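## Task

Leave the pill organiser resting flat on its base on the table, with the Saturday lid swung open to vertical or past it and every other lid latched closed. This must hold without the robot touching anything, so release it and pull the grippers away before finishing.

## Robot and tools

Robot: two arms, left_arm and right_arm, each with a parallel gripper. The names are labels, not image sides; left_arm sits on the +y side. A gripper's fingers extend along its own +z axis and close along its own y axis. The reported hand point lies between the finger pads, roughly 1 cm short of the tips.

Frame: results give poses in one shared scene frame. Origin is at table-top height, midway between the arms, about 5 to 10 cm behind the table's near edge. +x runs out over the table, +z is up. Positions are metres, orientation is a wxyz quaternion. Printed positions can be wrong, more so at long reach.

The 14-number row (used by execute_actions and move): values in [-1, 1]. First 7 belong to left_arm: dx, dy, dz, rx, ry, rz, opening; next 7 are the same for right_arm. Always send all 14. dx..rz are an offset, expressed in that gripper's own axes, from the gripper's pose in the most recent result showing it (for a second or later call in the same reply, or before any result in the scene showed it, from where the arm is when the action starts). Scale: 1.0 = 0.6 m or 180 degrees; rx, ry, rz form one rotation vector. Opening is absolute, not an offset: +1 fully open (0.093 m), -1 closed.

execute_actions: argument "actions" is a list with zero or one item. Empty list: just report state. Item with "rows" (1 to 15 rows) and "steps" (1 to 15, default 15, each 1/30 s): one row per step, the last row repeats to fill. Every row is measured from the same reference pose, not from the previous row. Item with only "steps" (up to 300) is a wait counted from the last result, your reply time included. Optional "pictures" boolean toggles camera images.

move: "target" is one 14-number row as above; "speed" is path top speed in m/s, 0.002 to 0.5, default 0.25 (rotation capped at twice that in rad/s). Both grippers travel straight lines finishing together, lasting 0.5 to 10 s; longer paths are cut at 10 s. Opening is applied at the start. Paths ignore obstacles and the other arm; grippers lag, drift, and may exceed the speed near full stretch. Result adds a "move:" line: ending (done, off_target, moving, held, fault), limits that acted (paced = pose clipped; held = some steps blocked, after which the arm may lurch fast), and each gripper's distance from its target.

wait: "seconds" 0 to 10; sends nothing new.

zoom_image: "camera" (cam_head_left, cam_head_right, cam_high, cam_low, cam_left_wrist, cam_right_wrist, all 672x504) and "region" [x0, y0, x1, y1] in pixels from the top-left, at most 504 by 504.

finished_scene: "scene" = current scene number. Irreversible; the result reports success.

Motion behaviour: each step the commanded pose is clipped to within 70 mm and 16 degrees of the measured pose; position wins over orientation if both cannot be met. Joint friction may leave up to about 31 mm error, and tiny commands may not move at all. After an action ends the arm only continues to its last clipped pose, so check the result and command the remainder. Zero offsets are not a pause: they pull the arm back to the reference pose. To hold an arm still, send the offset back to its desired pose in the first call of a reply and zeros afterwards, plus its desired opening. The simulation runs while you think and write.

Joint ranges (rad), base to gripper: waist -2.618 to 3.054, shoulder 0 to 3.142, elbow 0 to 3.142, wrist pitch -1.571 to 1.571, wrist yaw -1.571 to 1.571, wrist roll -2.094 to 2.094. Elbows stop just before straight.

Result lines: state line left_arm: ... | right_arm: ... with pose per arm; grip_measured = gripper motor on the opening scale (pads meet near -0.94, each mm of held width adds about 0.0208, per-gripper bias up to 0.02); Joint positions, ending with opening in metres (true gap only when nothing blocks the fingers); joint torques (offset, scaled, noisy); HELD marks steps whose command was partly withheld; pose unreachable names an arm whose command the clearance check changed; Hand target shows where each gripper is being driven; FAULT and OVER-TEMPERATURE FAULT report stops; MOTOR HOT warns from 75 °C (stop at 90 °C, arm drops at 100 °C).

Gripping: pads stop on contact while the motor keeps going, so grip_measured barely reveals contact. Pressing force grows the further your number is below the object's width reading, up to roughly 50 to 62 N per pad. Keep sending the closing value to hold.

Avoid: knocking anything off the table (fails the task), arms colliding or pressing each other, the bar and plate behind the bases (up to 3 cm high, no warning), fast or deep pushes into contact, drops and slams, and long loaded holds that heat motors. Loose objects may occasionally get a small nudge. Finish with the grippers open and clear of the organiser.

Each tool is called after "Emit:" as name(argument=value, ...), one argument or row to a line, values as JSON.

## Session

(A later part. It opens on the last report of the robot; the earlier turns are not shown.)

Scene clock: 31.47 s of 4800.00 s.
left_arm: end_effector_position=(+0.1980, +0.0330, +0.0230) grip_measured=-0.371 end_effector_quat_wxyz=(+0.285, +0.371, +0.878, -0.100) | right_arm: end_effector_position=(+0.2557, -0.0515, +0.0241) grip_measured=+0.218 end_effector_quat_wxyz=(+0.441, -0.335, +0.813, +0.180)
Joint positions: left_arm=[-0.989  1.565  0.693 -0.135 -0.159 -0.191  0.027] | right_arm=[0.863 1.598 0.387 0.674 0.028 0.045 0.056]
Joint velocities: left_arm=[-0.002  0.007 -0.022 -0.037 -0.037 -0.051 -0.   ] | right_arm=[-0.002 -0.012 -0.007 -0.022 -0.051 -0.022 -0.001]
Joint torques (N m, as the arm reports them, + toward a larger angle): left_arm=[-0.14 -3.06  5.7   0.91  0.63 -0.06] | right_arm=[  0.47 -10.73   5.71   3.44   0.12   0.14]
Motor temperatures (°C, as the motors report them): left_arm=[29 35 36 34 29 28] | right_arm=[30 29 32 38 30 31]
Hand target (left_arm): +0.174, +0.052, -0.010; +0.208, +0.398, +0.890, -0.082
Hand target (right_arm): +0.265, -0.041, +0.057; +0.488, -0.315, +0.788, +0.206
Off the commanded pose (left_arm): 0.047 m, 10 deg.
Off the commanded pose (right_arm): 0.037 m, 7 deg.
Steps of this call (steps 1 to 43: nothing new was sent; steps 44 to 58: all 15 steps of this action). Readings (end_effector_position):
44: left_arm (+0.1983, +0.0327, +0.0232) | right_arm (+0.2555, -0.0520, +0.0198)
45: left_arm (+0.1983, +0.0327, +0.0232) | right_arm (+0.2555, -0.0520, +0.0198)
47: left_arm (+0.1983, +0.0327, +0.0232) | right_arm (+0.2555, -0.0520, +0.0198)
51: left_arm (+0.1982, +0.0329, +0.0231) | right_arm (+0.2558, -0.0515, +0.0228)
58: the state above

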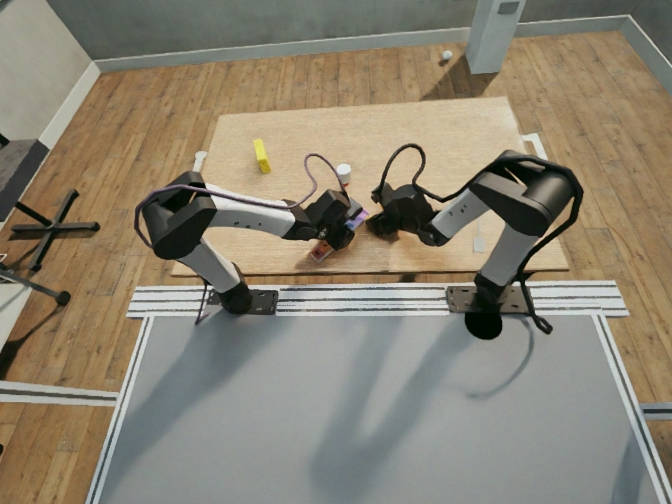

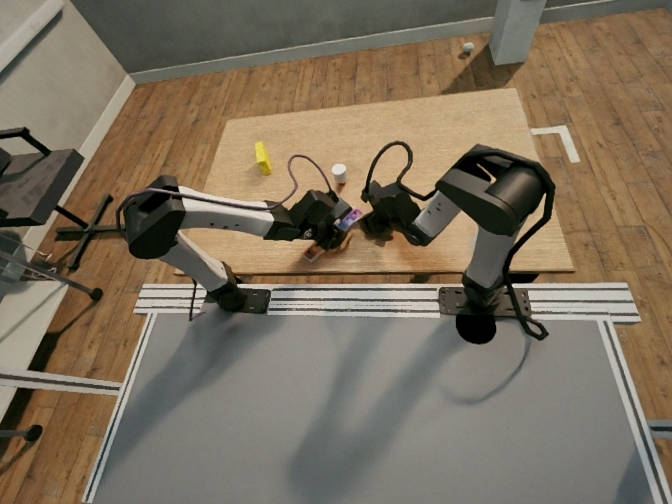

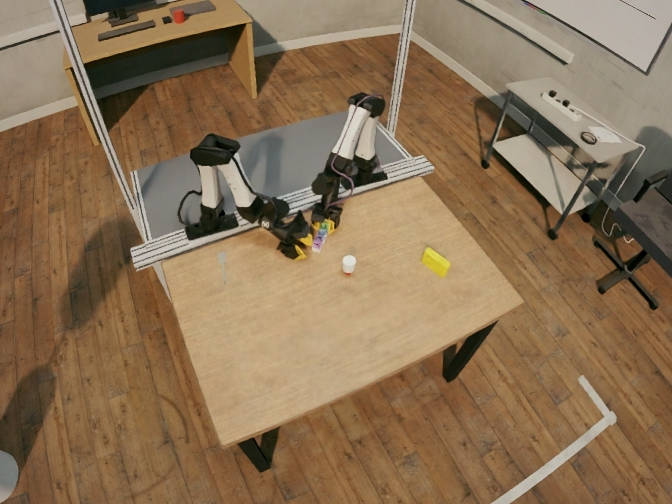

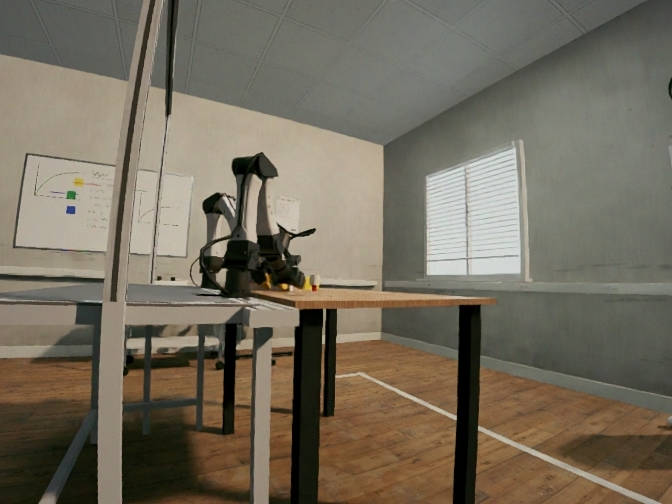

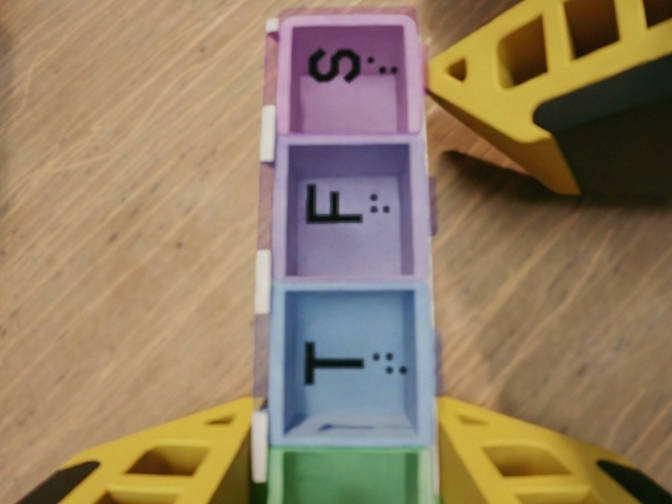

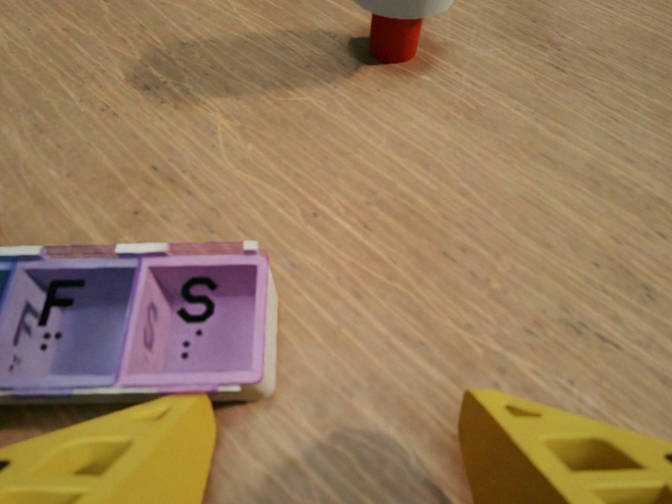

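Emit:
execute_actions(
  actions=[
    {"rows":[[0.077,-0.011,0.02,0.013,0.054,0.016,-0.44,-0.064,0,-0.009,0,-0.041,0.008,0.22],[0.079,-0.011,0.02,0.013,0.055,0.016,-0.44,-0.067,0,-0.009,0,-0.043,0.008,0.22],[0.081,-0.011,0.02,0.013,0.056,0.016,-0.44,-0.070,0,-0.009,0,-0.045,0.009,0.22],[0.083,-0.011,0.02,0.013,0.057,0.016,-0.44,-0.073,0,-0.01,0,-0.047,0.009,0.22],[0.085,-0.011,0.02,0.013,0.058,0.016,-0.44,-0.076,0,-0.01,0,-0.049,0.01,0.22],[0.087,-0.011,0.02,0.013,0.059,0.016,-0.44,-0.079,0,-0.011,0,-0.051,0.01,0.22],[0.089,-0.011,0.02,0.013,0.06,0.016,-0.44,-0.082,0,-0.012,0,-0.053,0.01,0.22],[0.09,-0.011,0.02,0.013,0.061,0.016,-0.44,-0.085,0,-0.013,0,-0.055,0.01,0.22]],"steps":13},
  ],
)

Scene clock: 32.83 s of 4800.00 s.
left_arm: end_effector_position=(+0.1975, +0.0328, +0.0227) grip_measured=-0.371 end_effector_quat_wxyz=(+0.283, +0.372, +0.878, -0.101) | right_arm: end_effector_position=(+0.2553, -0.0520, +0.0254) grip_measured=+0.218 end_effector_quat_wxyz=(+0.440, -0.334, +0.814, +0.180)
Joint positions: left_arm=[-0.989  1.565  0.693 -0.136 -0.156 -0.191  0.027] | right_arm=[0.863 1.588 0.387 0.663 0.028 0.047 0.056]
Joint velocities: left_arm=[ 0.007  0.012 -0.007 -0.037  0.007 -0.066  0.   ] | right_arm=[-0.002 -0.017 -0.017 -0.051 -0.051  0.022 -0.   ]
Joint torques (N m, as the arm reports them, + toward a larger angle): left_arm=[-0.52 -3.09  5.15  0.71  0.64  0.04] | right_arm=[  0.5  -11.49   6.45   3.76   0.15   0.19]
Motor temperatures (°C, as the motors report them): left_arm=[29 35 36 34 29 28] | right_arm=[30 29 32 39 30 31]
Hand target (left_arm): +0.168, +0.057, -0.014; +0.195, +0.403, +0.891, -0.077
Hand target (right_arm): +0.269, -0.038, +0.071; +0.504, -0.307, +0.778, +0.216
Off the commanded pose (left_arm): 0.055 m, 11 deg.
Off the commanded pose (right_arm): 0.051 m, 10 deg.
Steps of this call (steps 1 to 28: nothing new was sent; steps 29 to 41: all 13 steps of this action). Readings (end_effector_position):
29: left_arm (+0.1980, +0.0329, +0.0230) | right_arm (+0.2557, -0.0516, +0.0240)
30: left_arm (+0.1980, +0.0329, +0.0230) | right_arm (+0.2557, -0.0516, +0.0240)
32: left_arm (+0.1980, +0.0330, +0.0229) | right_arm (+0.2557, -0.0516, +0.0240)
36: left_arm (+0.1978, +0.0331, +0.0228) | right_arm (+0.2557, -0.0515, +0.0252)
41: the state above

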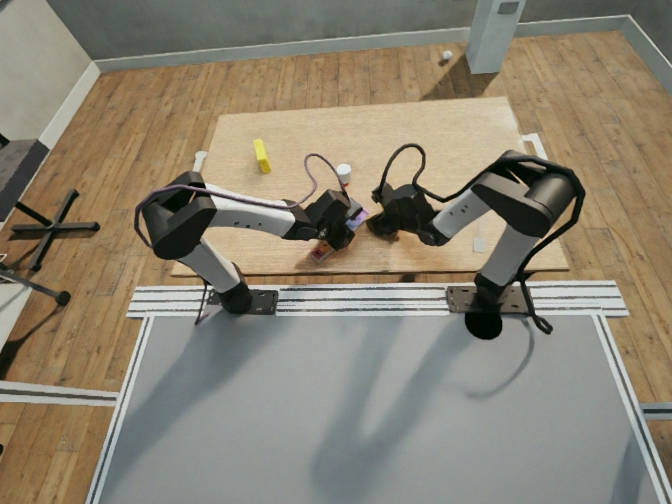

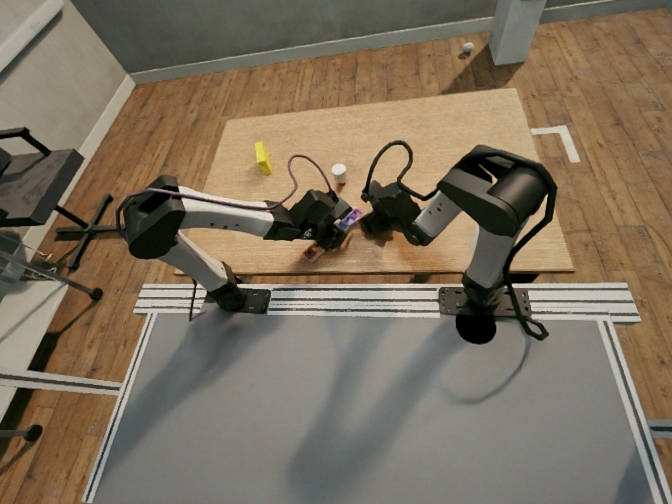

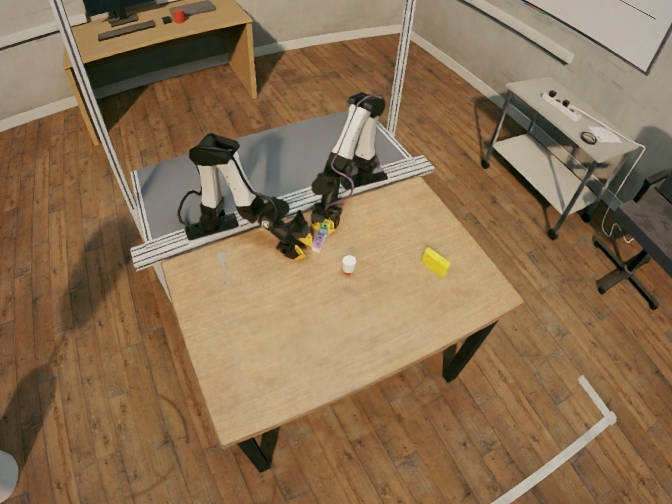

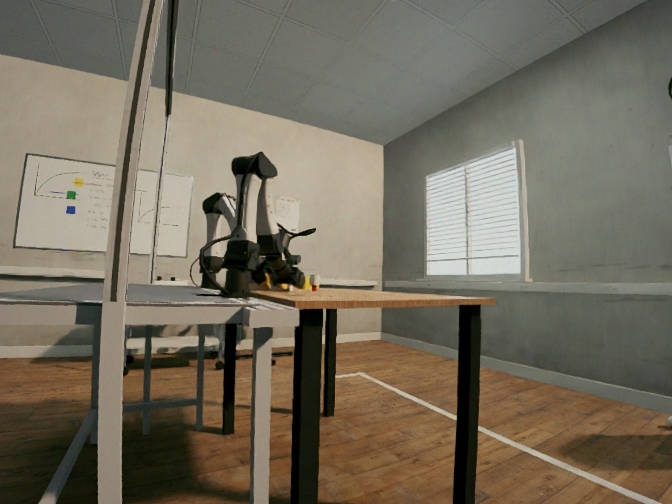

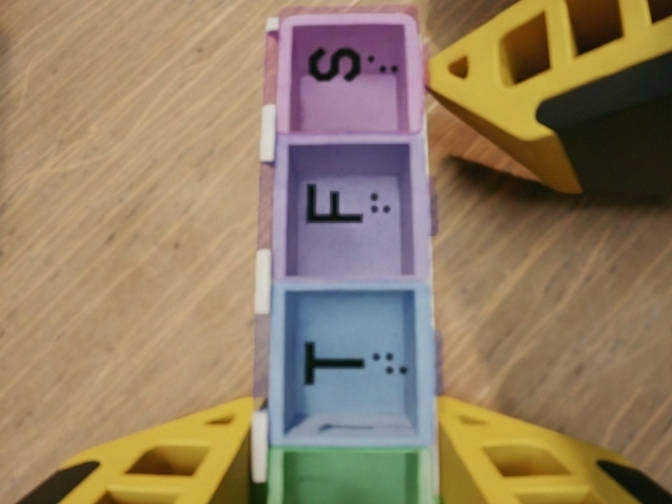

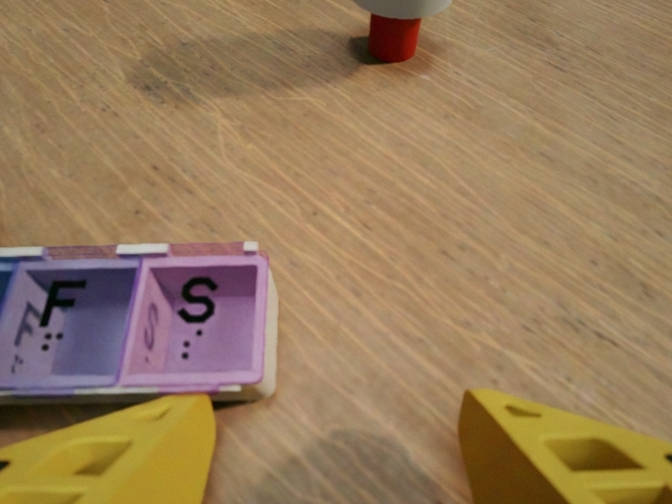

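Emit:
execute_actions(
  actions=[
    {"rows":[[0.09,-0.011,0.022,0.013,0.061,0.016,-0.44,-0.087,0,-0.012,0,-0.058,0.01,0.22],[0.09,-0.011,0.022,0.013,0.061,0.016,-0.44,-0.09,0,-0.013,0,-0.06,0.01,0.22],[0.09,-0.011,0.024,0.013,0.061,0.016,-0.44,-0.093,0,-0.014,0,-0.063,0.01,0.22],[0.09,-0.011,0.024,0.013,0.061,0.016,-0.44,-0.096,0,-0.015,0,-0.065,0.01,0.22],[0.09,-0.011,0.024,0.013,0.061,0.016,-0.44,-0.099,0,-0.016,0,-0.068,0.011,0.22],[0.09,-0.011,0.024,0.013,0.061,0.016,-0.44,-0.102,0,-0.016,0,-0.07,0.012,0.22]],"steps":11},
  ],
)

Scene clock: 34.23 s of 4800.00 s.
left_arm: end_effector_position=(+0.1973, +0.0327, +0.0227) grip_measured=-0.371 end_effector_quat_wxyz=(+0.283, +0.372, +0.878, -0.102) | right_arm: end_effector_position=(+0.2552, -0.0521, +0.0254) grip_measured=+0.218 end_effector_quat_wxyz=(+0.440, -0.333, +0.814, +0.181)
Joint positions: left_arm=[-0.989  1.565  0.693 -0.136 -0.154 -0.191  0.027] | right_arm=[0.863 1.587 0.387 0.662 0.028 0.05  0.056]
Joint velocities: left_arm=[-0.012 -0.027  0.007 -0.037  0.037  0.066  0.   ] | right_arm=[-0.007 -0.007 -0.007  0.037 -0.095 -0.007 -0.   ]
Joint torques (N m, as the arm reports them, + toward a larger angle): left_arm=[-0.36 -2.5   5.03  0.71  0.64  0.  ] | right_arm=[  0.42 -12.35   6.24   4.23   0.2    0.26]
Motor temperatures (°C, as the motors report them): left_arm=[29 35 36 34 29 28] | right_arm=[30 29 32 40 30 31]
Hand target (left_arm): +0.168, +0.057, -0.016; +0.194, +0.403, +0.891, -0.078
Hand target (right_arm): +0.270, -0.036, +0.081; +0.519, -0.300, +0.768, +0.225
Off the commanded pose (left_arm): 0.056 m, 12 deg.
Off the commanded pose (right_arm): 0.062 m, 13 deg.
Steps of this call (steps 1 to 31: nothing new was sent; steps 32 to 42: all 11 steps of this action). Readings (end_effector_position):
32: left_arm (+0.1973, +0.0327, +0.0227) | right_arm (+0.2551, -0.0521, +0.0253)
33: left_arm (+0.1973, +0.0327, +0.0227) | right_arm (+0.2551, -0.0521, +0.0253)
35: left_arm (+0.1973, +0.0327, +0.0227) | right_arm (+0.2551, -0.0521, +0.0253)
39: left_arm (+0.1973, +0.0327, +0.0227) | right_arm (+0.2552, -0.0521, +0.0254)
42: the state above

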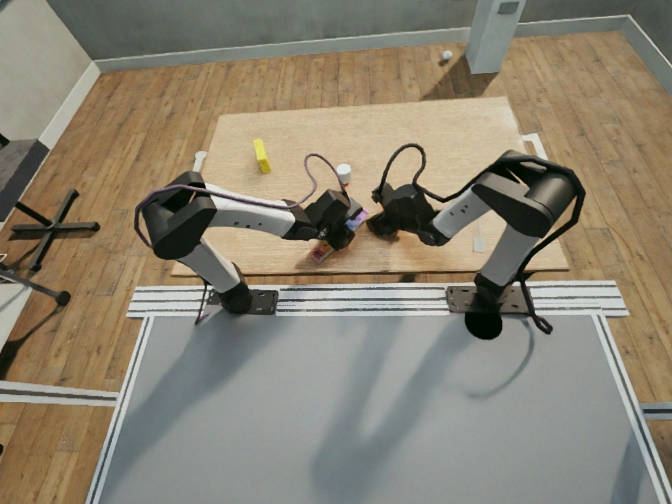

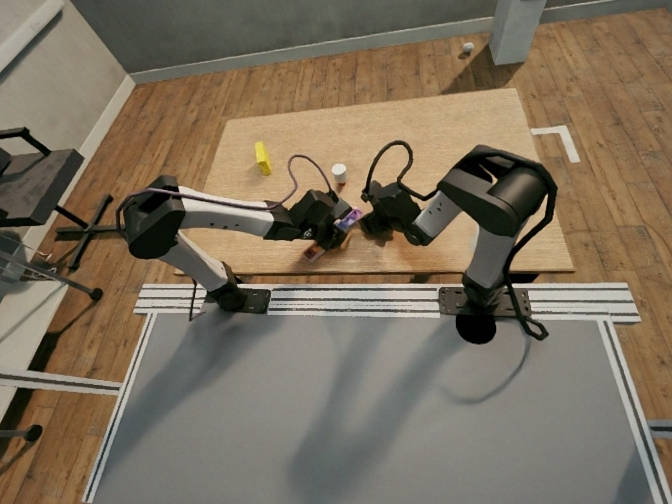

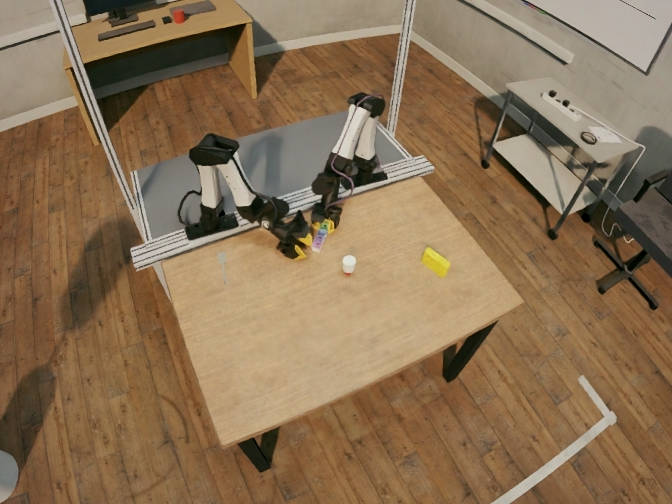

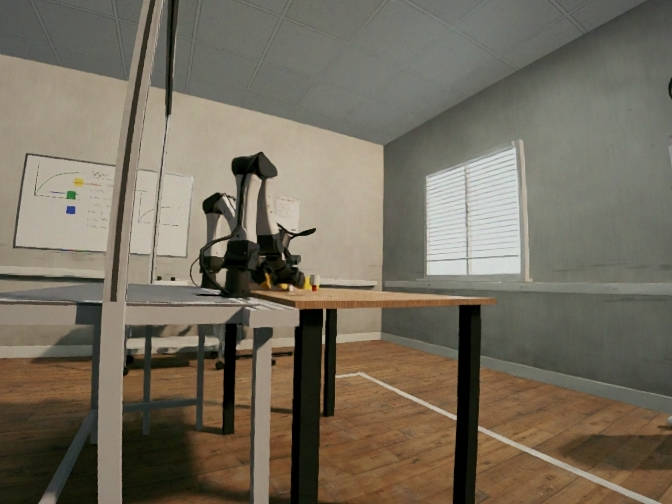

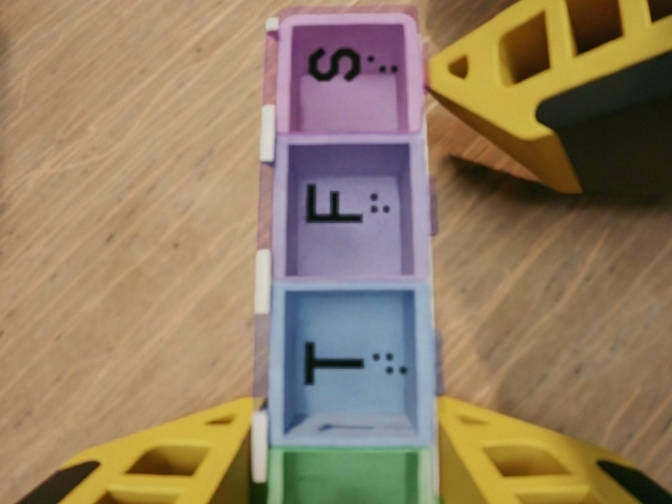

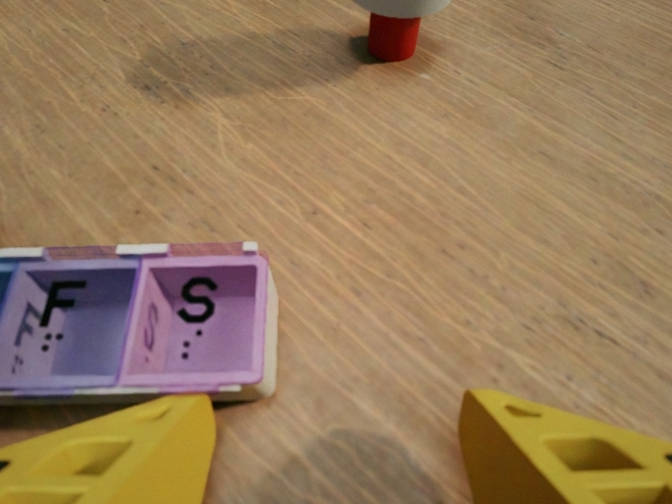

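Emit:
execute_actions(
  actions=[
    {"rows":[[0.09,-0.008,0.024,0.01,0.061,0.016,-0.44,-0.104,0,-0.016,0,-0.072,0.014,0.22],[0.09,-0.008,0.024,0.01,0.061,0.016,-0.44,-0.106,0,-0.016,0,-0.074,0.016,0.22],[0.09,-0.008,0.024,0.01,0.061,0.016,-0.44,-0.108,0,-0.016,0,-0.076,0.018,0.22],[0.09,-0.008,0.024,0.01,0.061,0.016,-0.44,-0.11,0,-0.017,0,-0.078,0.021,0.22],[0.09,-0.008,0.024,0.01,0.061,0.016,-0.44,-0.112,0,-0.017,0,-0.08,0.024,0.22],[0.09,-0.008,0.024,0.01,0.061,0.016,-0.44,-0.113,0,-0.017,0,-0.081,0.027,0.22]],"steps":12},
  ],
)

Scene clock: 35.73 s of 4800.00 s.
left_arm: end_effector_position=(+0.1974, +0.0327, +0.0228) grip_measured=-0.371 end_effector_quat_wxyz=(+0.283, +0.371, +0.878, -0.102) | right_arm: end_effector_position=(+0.2547, -0.0526, +0.0256) grip_measured=+0.218 end_effector_quat_wxyz=(+0.438, -0.315, +0.820, +0.191)
Joint positions: left_arm=[-0.989  1.565  0.693 -0.136 -0.154 -0.192  0.027] | right_arm=[0.863 1.587 0.381 0.674 0.028 0.092 0.056]
Joint velocities: left_arm=[ 0.007 -0.007  0.002  0.125  0.095 -0.037  0.001] | right_arm=[0.012 0.002 0.007 0.081 0.037 0.095 0.001]
Joint torques (N m, as the arm reports them, + toward a larger angle): left_arm=[-0.47 -2.57  4.92  0.69  0.61  0.05] | right_arm=[  0.57 -12.31   6.27   4.37   0.27   0.21]
Motor temperatures (°C, as the motors report them): left_arm=[29 34 36 34 29 28] | right_arm=[30 30 32 41 30 31]
Hand target (left_arm): +0.169, +0.058, -0.016; +0.195, +0.402, +0.891, -0.075
Hand target (right_arm): +0.272, -0.035, +0.087; +0.525, -0.276, +0.768, +0.241
Off the commanded pose (left_arm): 0.056 m, 12 deg.
Off the commanded pose (right_arm): 0.069 m, 15 deg.
Steps of this call (steps 1 to 33: nothing new was sent; steps 34 to 45: all 12 steps of this action). Readings (end_effector_position):
34: left_arm (+0.1973, +0.0327, +0.0227) | right_arm (+0.2552, -0.0521, +0.0254)
35: left_arm (+0.1973, +0.0327, +0.0227) | right_arm (+0.2552, -0.0520, +0.0255)
37: left_arm (+0.1973, +0.0327, +0.0227) | right_arm (+0.2553, -0.0520, +0.0257)
41: left_arm (+0.1973, +0.0327, +0.0227) | right_arm (+0.2549, -0.0524, +0.0253)
45: the state above

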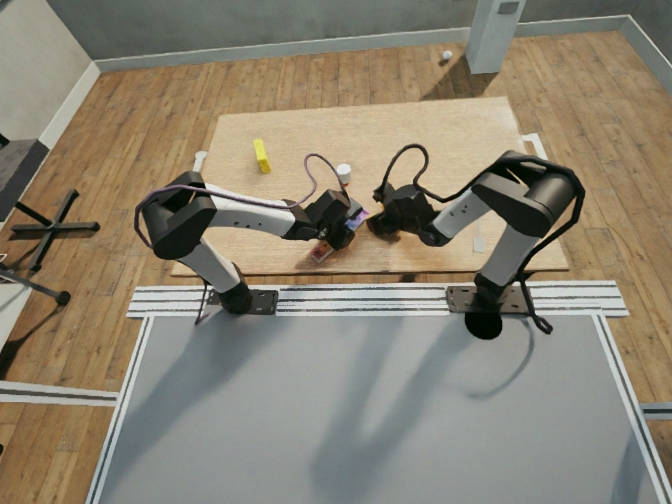

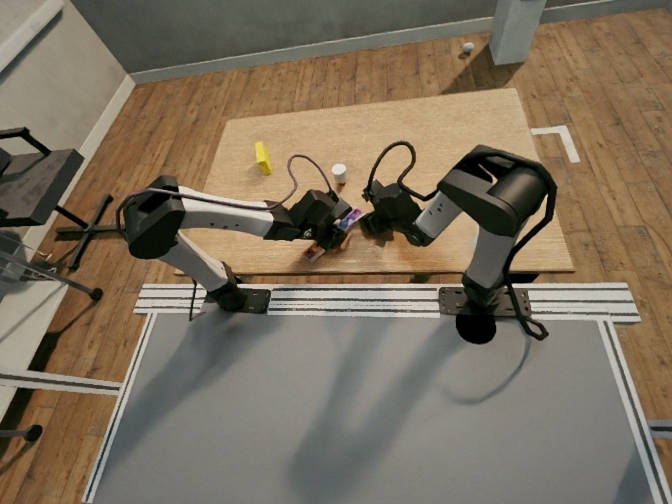

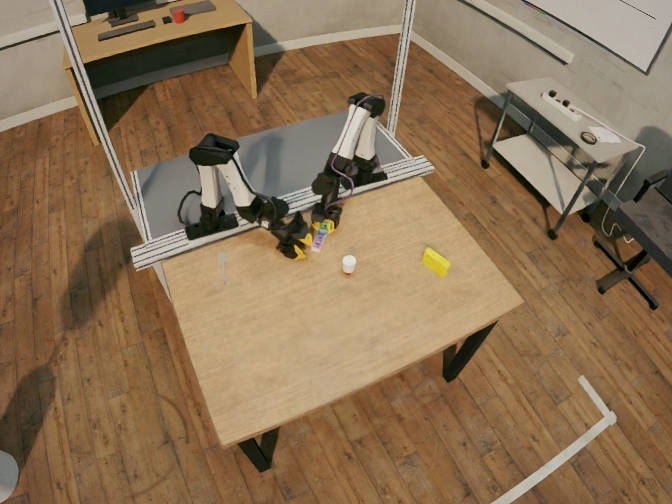

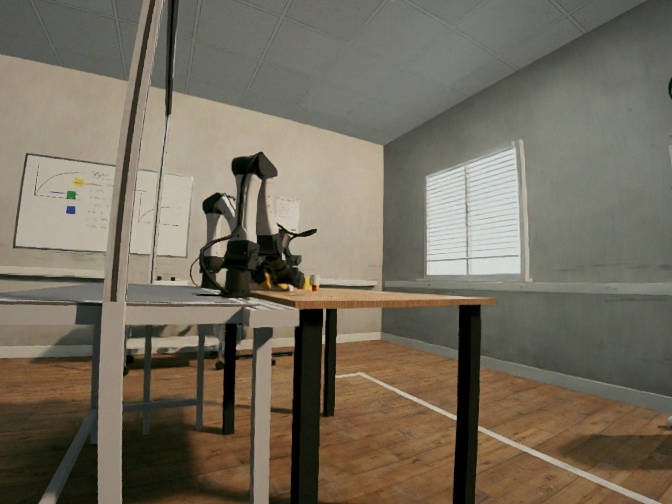

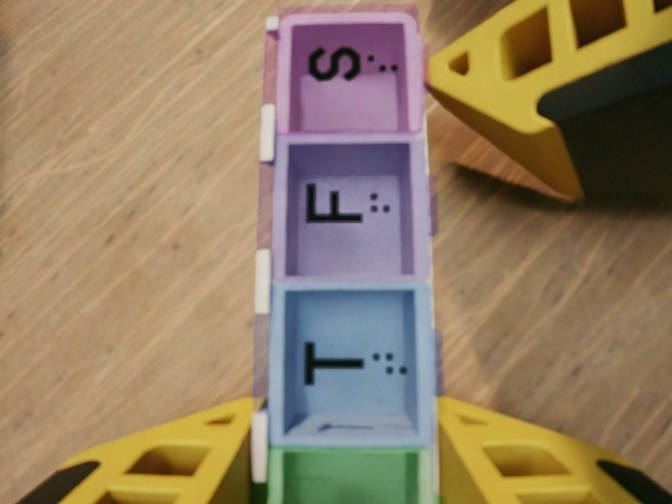

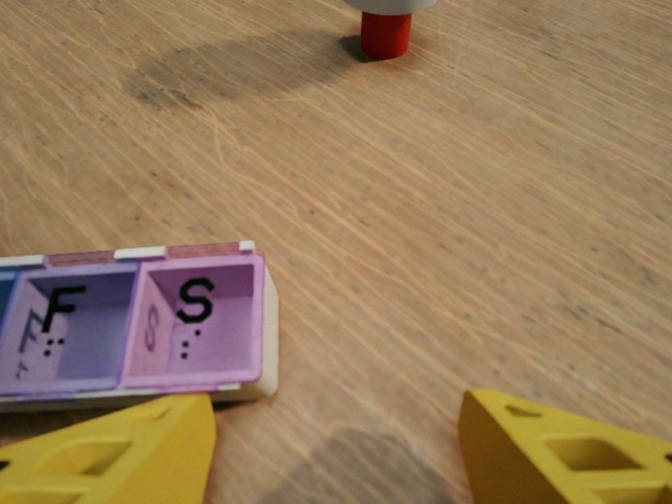

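Emit:
execute_actions(
  actions=[
    {"rows":[[0.09,-0.008,0.024,0.01,0.061,0.016,-0.44,-0.114,-0.004,-0.014,0,-0.08,0.013,0.22],[0.09,-0.008,0.024,0.01,0.061,0.016,-0.44,-0.115,-0.004,-0.011,0,-0.08,0.013,0.22],[0.09,-0.008,0.024,0.01,0.061,0.016,-0.44,-0.115,-0.004,-0.008,0,-0.081,0.013,0.22],[0.09,-0.008,0.024,0.01,0.061,0.016,-0.44,-0.115,-0.004,-0.007,0,-0.082,0.016,0.22],[0.09,-0.008,0.024,0.01,0.061,0.016,-0.44,-0.115,-0.004,-0.007,0,-0.082,0.02,0.22],[0.09,-0.008,0.024,0.01,0.061,0.016,-0.44,-0.115,-0.004,-0.007,0,-0.082,0.025,0.22],[0.09,-0.008,0.024,0.01,0.061,0.016,-0.44,-0.115,-0.004,-0.007,0,-0.082,0.03,0.22]],"steps":13},
  ],
)

Scene clock: 37.43 s of 4800.00 s.
left_arm: end_effector_position=(+0.1981, +0.0320, +0.0235) grip_measured=-0.371 end_effector_quat_wxyz=(+0.285, +0.369, +0.879, -0.103) | right_arm: end_effector_position=(+0.2555, -0.0528, +0.0264) grip_measured=+0.218 end_effector_quat_wxyz=(+0.436, -0.298, +0.825, +0.200)
Joint positions: left_arm=[-0.989  1.565  0.693 -0.131 -0.156 -0.197  0.027] | right_arm=[0.861 1.587 0.38  0.68  0.029 0.133 0.056]
Joint velocities: left_arm=[-0.007 -0.007 -0.017 -0.007  0.022 -0.022  0.   ] | right_arm=[ 0.002  0.002 -0.002  0.022 -0.007  0.051 -0.001]
Joint torques (N m, as the arm reports them, + toward a larger angle): left_arm=[-0.1  -2.48  5.22  0.63  0.69  0.08] | right_arm=[ -0.43 -10.32   6.9    4.7    0.25   0.18]
Motor temperatures (°C, as the motors report them): left_arm=[29 34 36 33 29 28] | right_arm=[30 30 32 43 30 31]
Hand target (left_arm): +0.169, +0.058, -0.015; +0.195, +0.402, +0.892, -0.075
Hand target (right_arm): +0.278, -0.036, +0.086; +0.523, -0.254, +0.774, +0.251
Off the commanded pose (left_arm): 0.057 m, 12 deg.
Off the commanded pose (right_arm): 0.068 m, 15 deg.
Steps of this call (steps 1 to 38: nothing new was sent; steps 39 to 51: all 13 steps of this action). Readings (end_effector_position):
39: left_arm (+0.1974, +0.0325, +0.0229) | right_arm (+0.2547, -0.0527, +0.0257)
40: left_arm (+0.1975, +0.0325, +0.0229) | right_arm (+0.2548, -0.0526, +0.0258)
42: left_arm (+0.1976, +0.0323, +0.0231) | right_arm (+0.2553, -0.0527, +0.0263)
46: left_arm (+0.1979, +0.0320, +0.0234) | right_arm (+0.2554, -0.0527, +0.0264)
51: the state above

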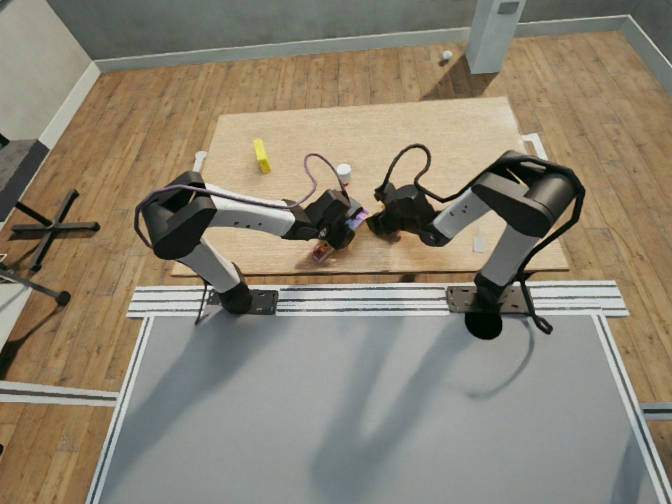

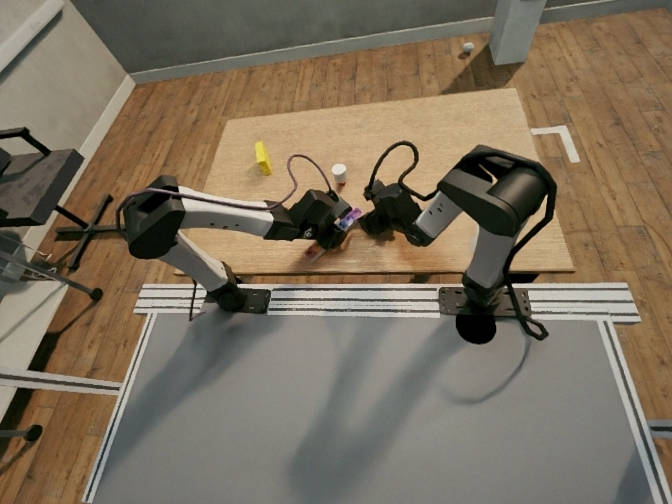

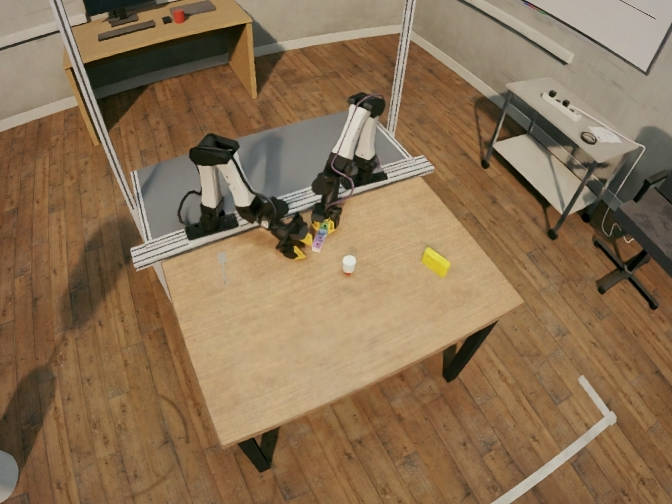

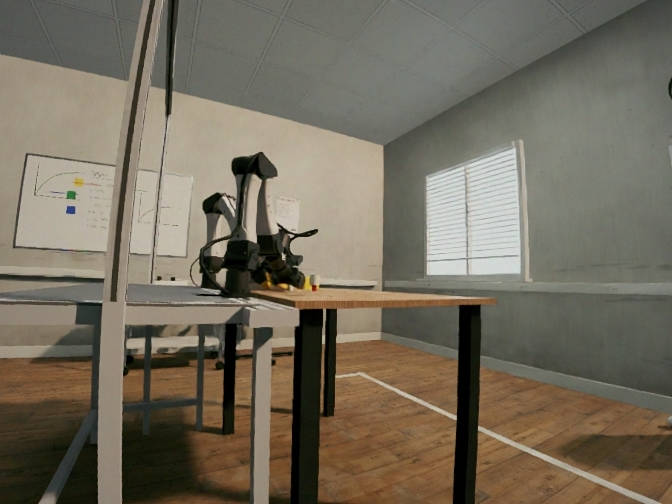

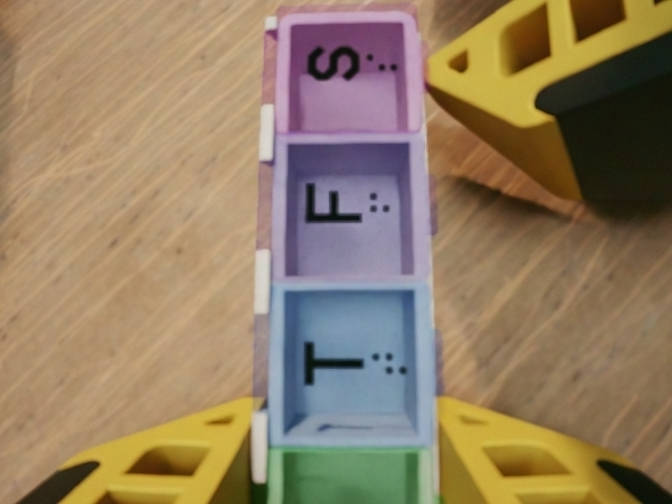

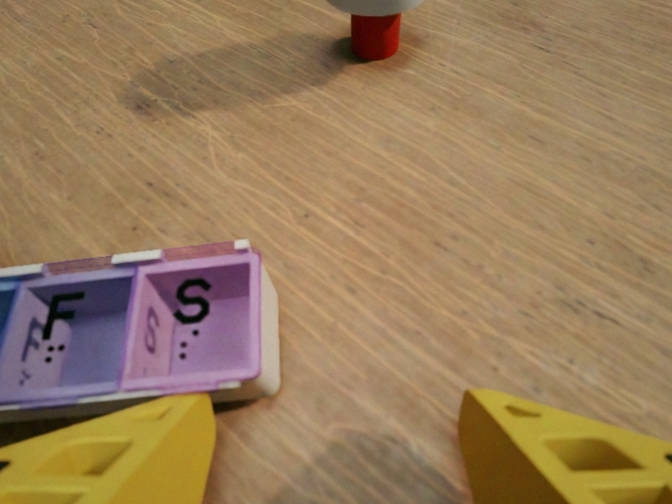

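Emit:
execute_actions(
  actions=[
    {"rows":[[0.094,-0.008,0.023,0.01,0.065,0.017,-0.44,-0.115,0.004,-0.007,-0.004,-0.081,0.017,0.22],[0.097,-0.008,0.022,0.01,0.068,0.017,-0.44,-0.115,0.007,-0.007,-0.006,-0.081,0.017,0.22],[0.1,-0.008,0.021,0.01,0.071,0.018,-0.44,-0.115,0.009,-0.006,-0.007,-0.082,0.017,0.22],[0.104,-0.008,0.02,0.01,0.074,0.018,-0.44,-0.115,0.009,-0.005,-0.007,-0.082,0.017,0.22],[0.108,-0.008,0.019,0.01,0.078,0.018,-0.44,-0.115,0.009,-0.005,-0.007,-0.082,0.017,0.22],[0.112,-0.008,0.018,0.01,0.082,0.018,-0.44,-0.115,0.009,-0.005,-0.007,-0.082,0.02,0.22]],"steps":13},
  ],
)

Scene clock: 39.10 s of 4800.00 s.
left_arm: end_effector_position=(+0.1981, +0.0322, +0.0234) grip_measured=-0.371 end_effector_quat_wxyz=(+0.285, +0.366, +0.880, -0.103) | right_arm: end_effector_position=(+0.2556, -0.0528, +0.0265) grip_measured=+0.218 end_effector_quat_wxyz=(+0.434, -0.290, +0.828, +0.204)
Joint positions: left_arm=[-0.989  1.565  0.693 -0.132 -0.157 -0.201  0.027] | right_arm=[0.861 1.587 0.38  0.68  0.03  0.152 0.056]
Joint velocities: left_arm=[ 0.002  0.012 -0.002  0.022 -0.037 -0.051 -0.   ] | right_arm=[-0.002 -0.012 -0.007  0.051 -0.007  0.066 -0.   ]
Joint torques (N m, as the arm reports them, + toward a larger angle): left_arm=[-0.49 -2.81  5.94  0.    0.73  0.04] | right_arm=[ 0.42 -9.92  6.94  4.74  0.19  0.25]
Motor temperatures (°C, as the motors report them): left_arm=[29 34 36 33 29 28] | right_arm=[30 30 32 44 30 31]
Hand target (left_arm): +0.162, +0.065, -0.018; +0.171, +0.402, +0.897, -0.065
Hand target (right_arm): +0.275, -0.033, +0.087; +0.521, -0.252, +0.773, +0.259
Off the commanded pose (left_arm): 0.068 m, 15 deg.
Off the commanded pose (right_arm): 0.069 m, 15 deg.
Steps of this call (steps 1 to 37: nothing new was sent; steps 38 to 50: all 13 steps of this action). Readings (end_effector_position):
38: left_arm (+0.1983, +0.0319, +0.0236) | right_arm (+0.2555, -0.0528, +0.0264)
39: left_arm (+0.1983, +0.0319, +0.0236) | right_arm (+0.2555, -0.0528, +0.0264)
41: left_arm (+0.1983, +0.0319, +0.0236) | right_arm (+0.2555, -0.0528, +0.0264)
45: left_arm (+0.1981, +0.0322, +0.0234) | right_arm (+0.2556, -0.0528, +0.0265)
50: the state above

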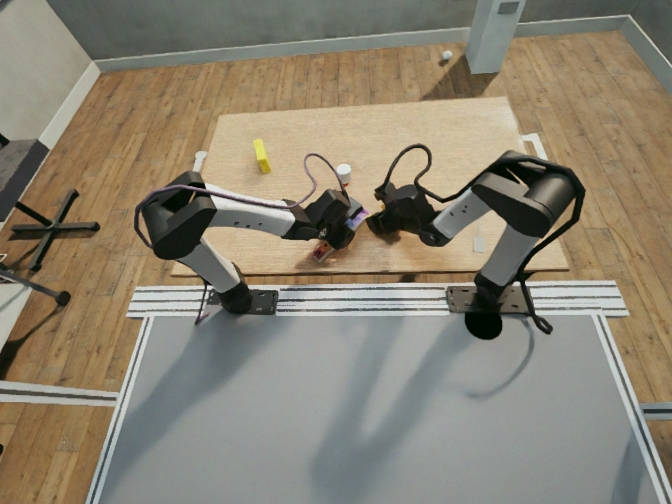

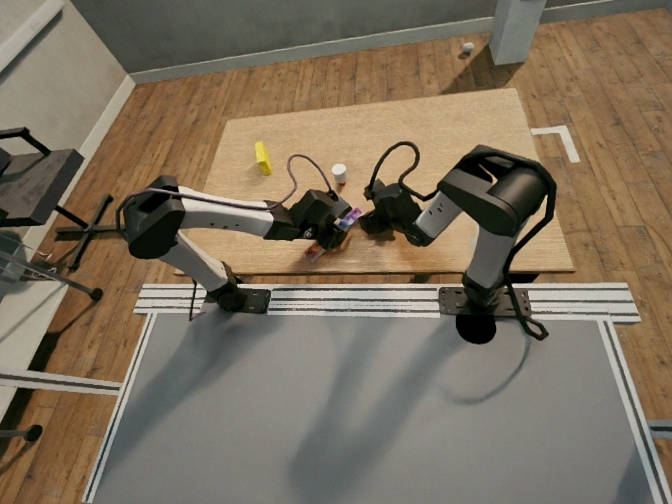

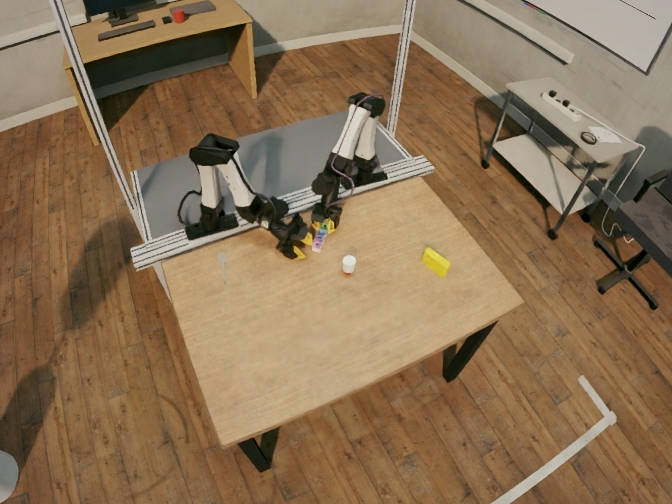

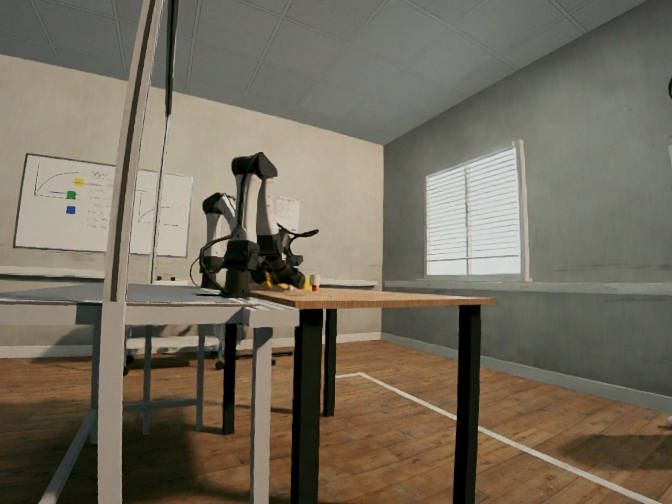

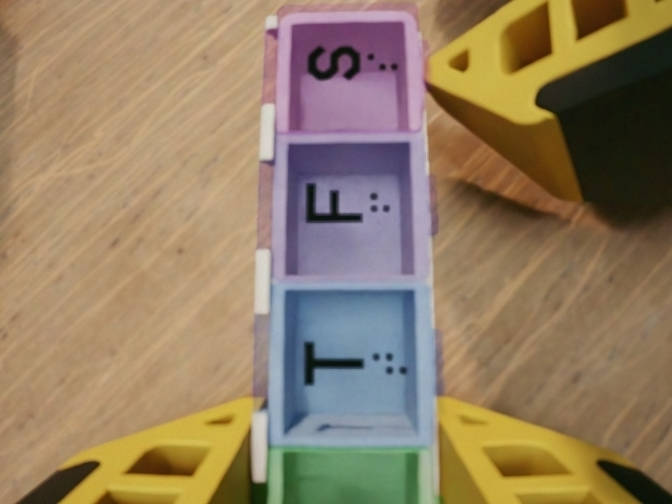

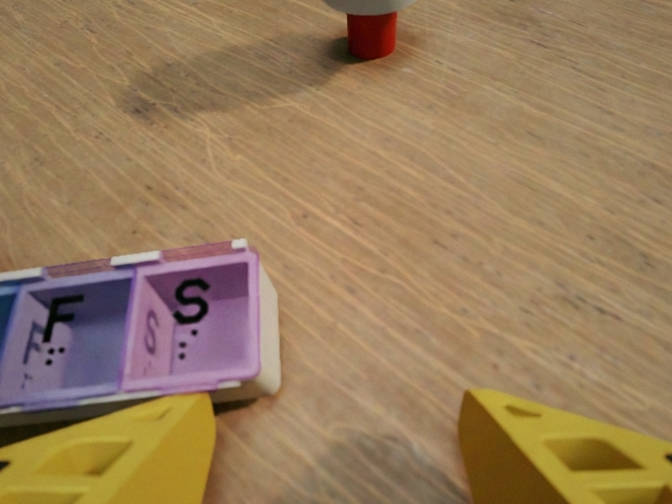

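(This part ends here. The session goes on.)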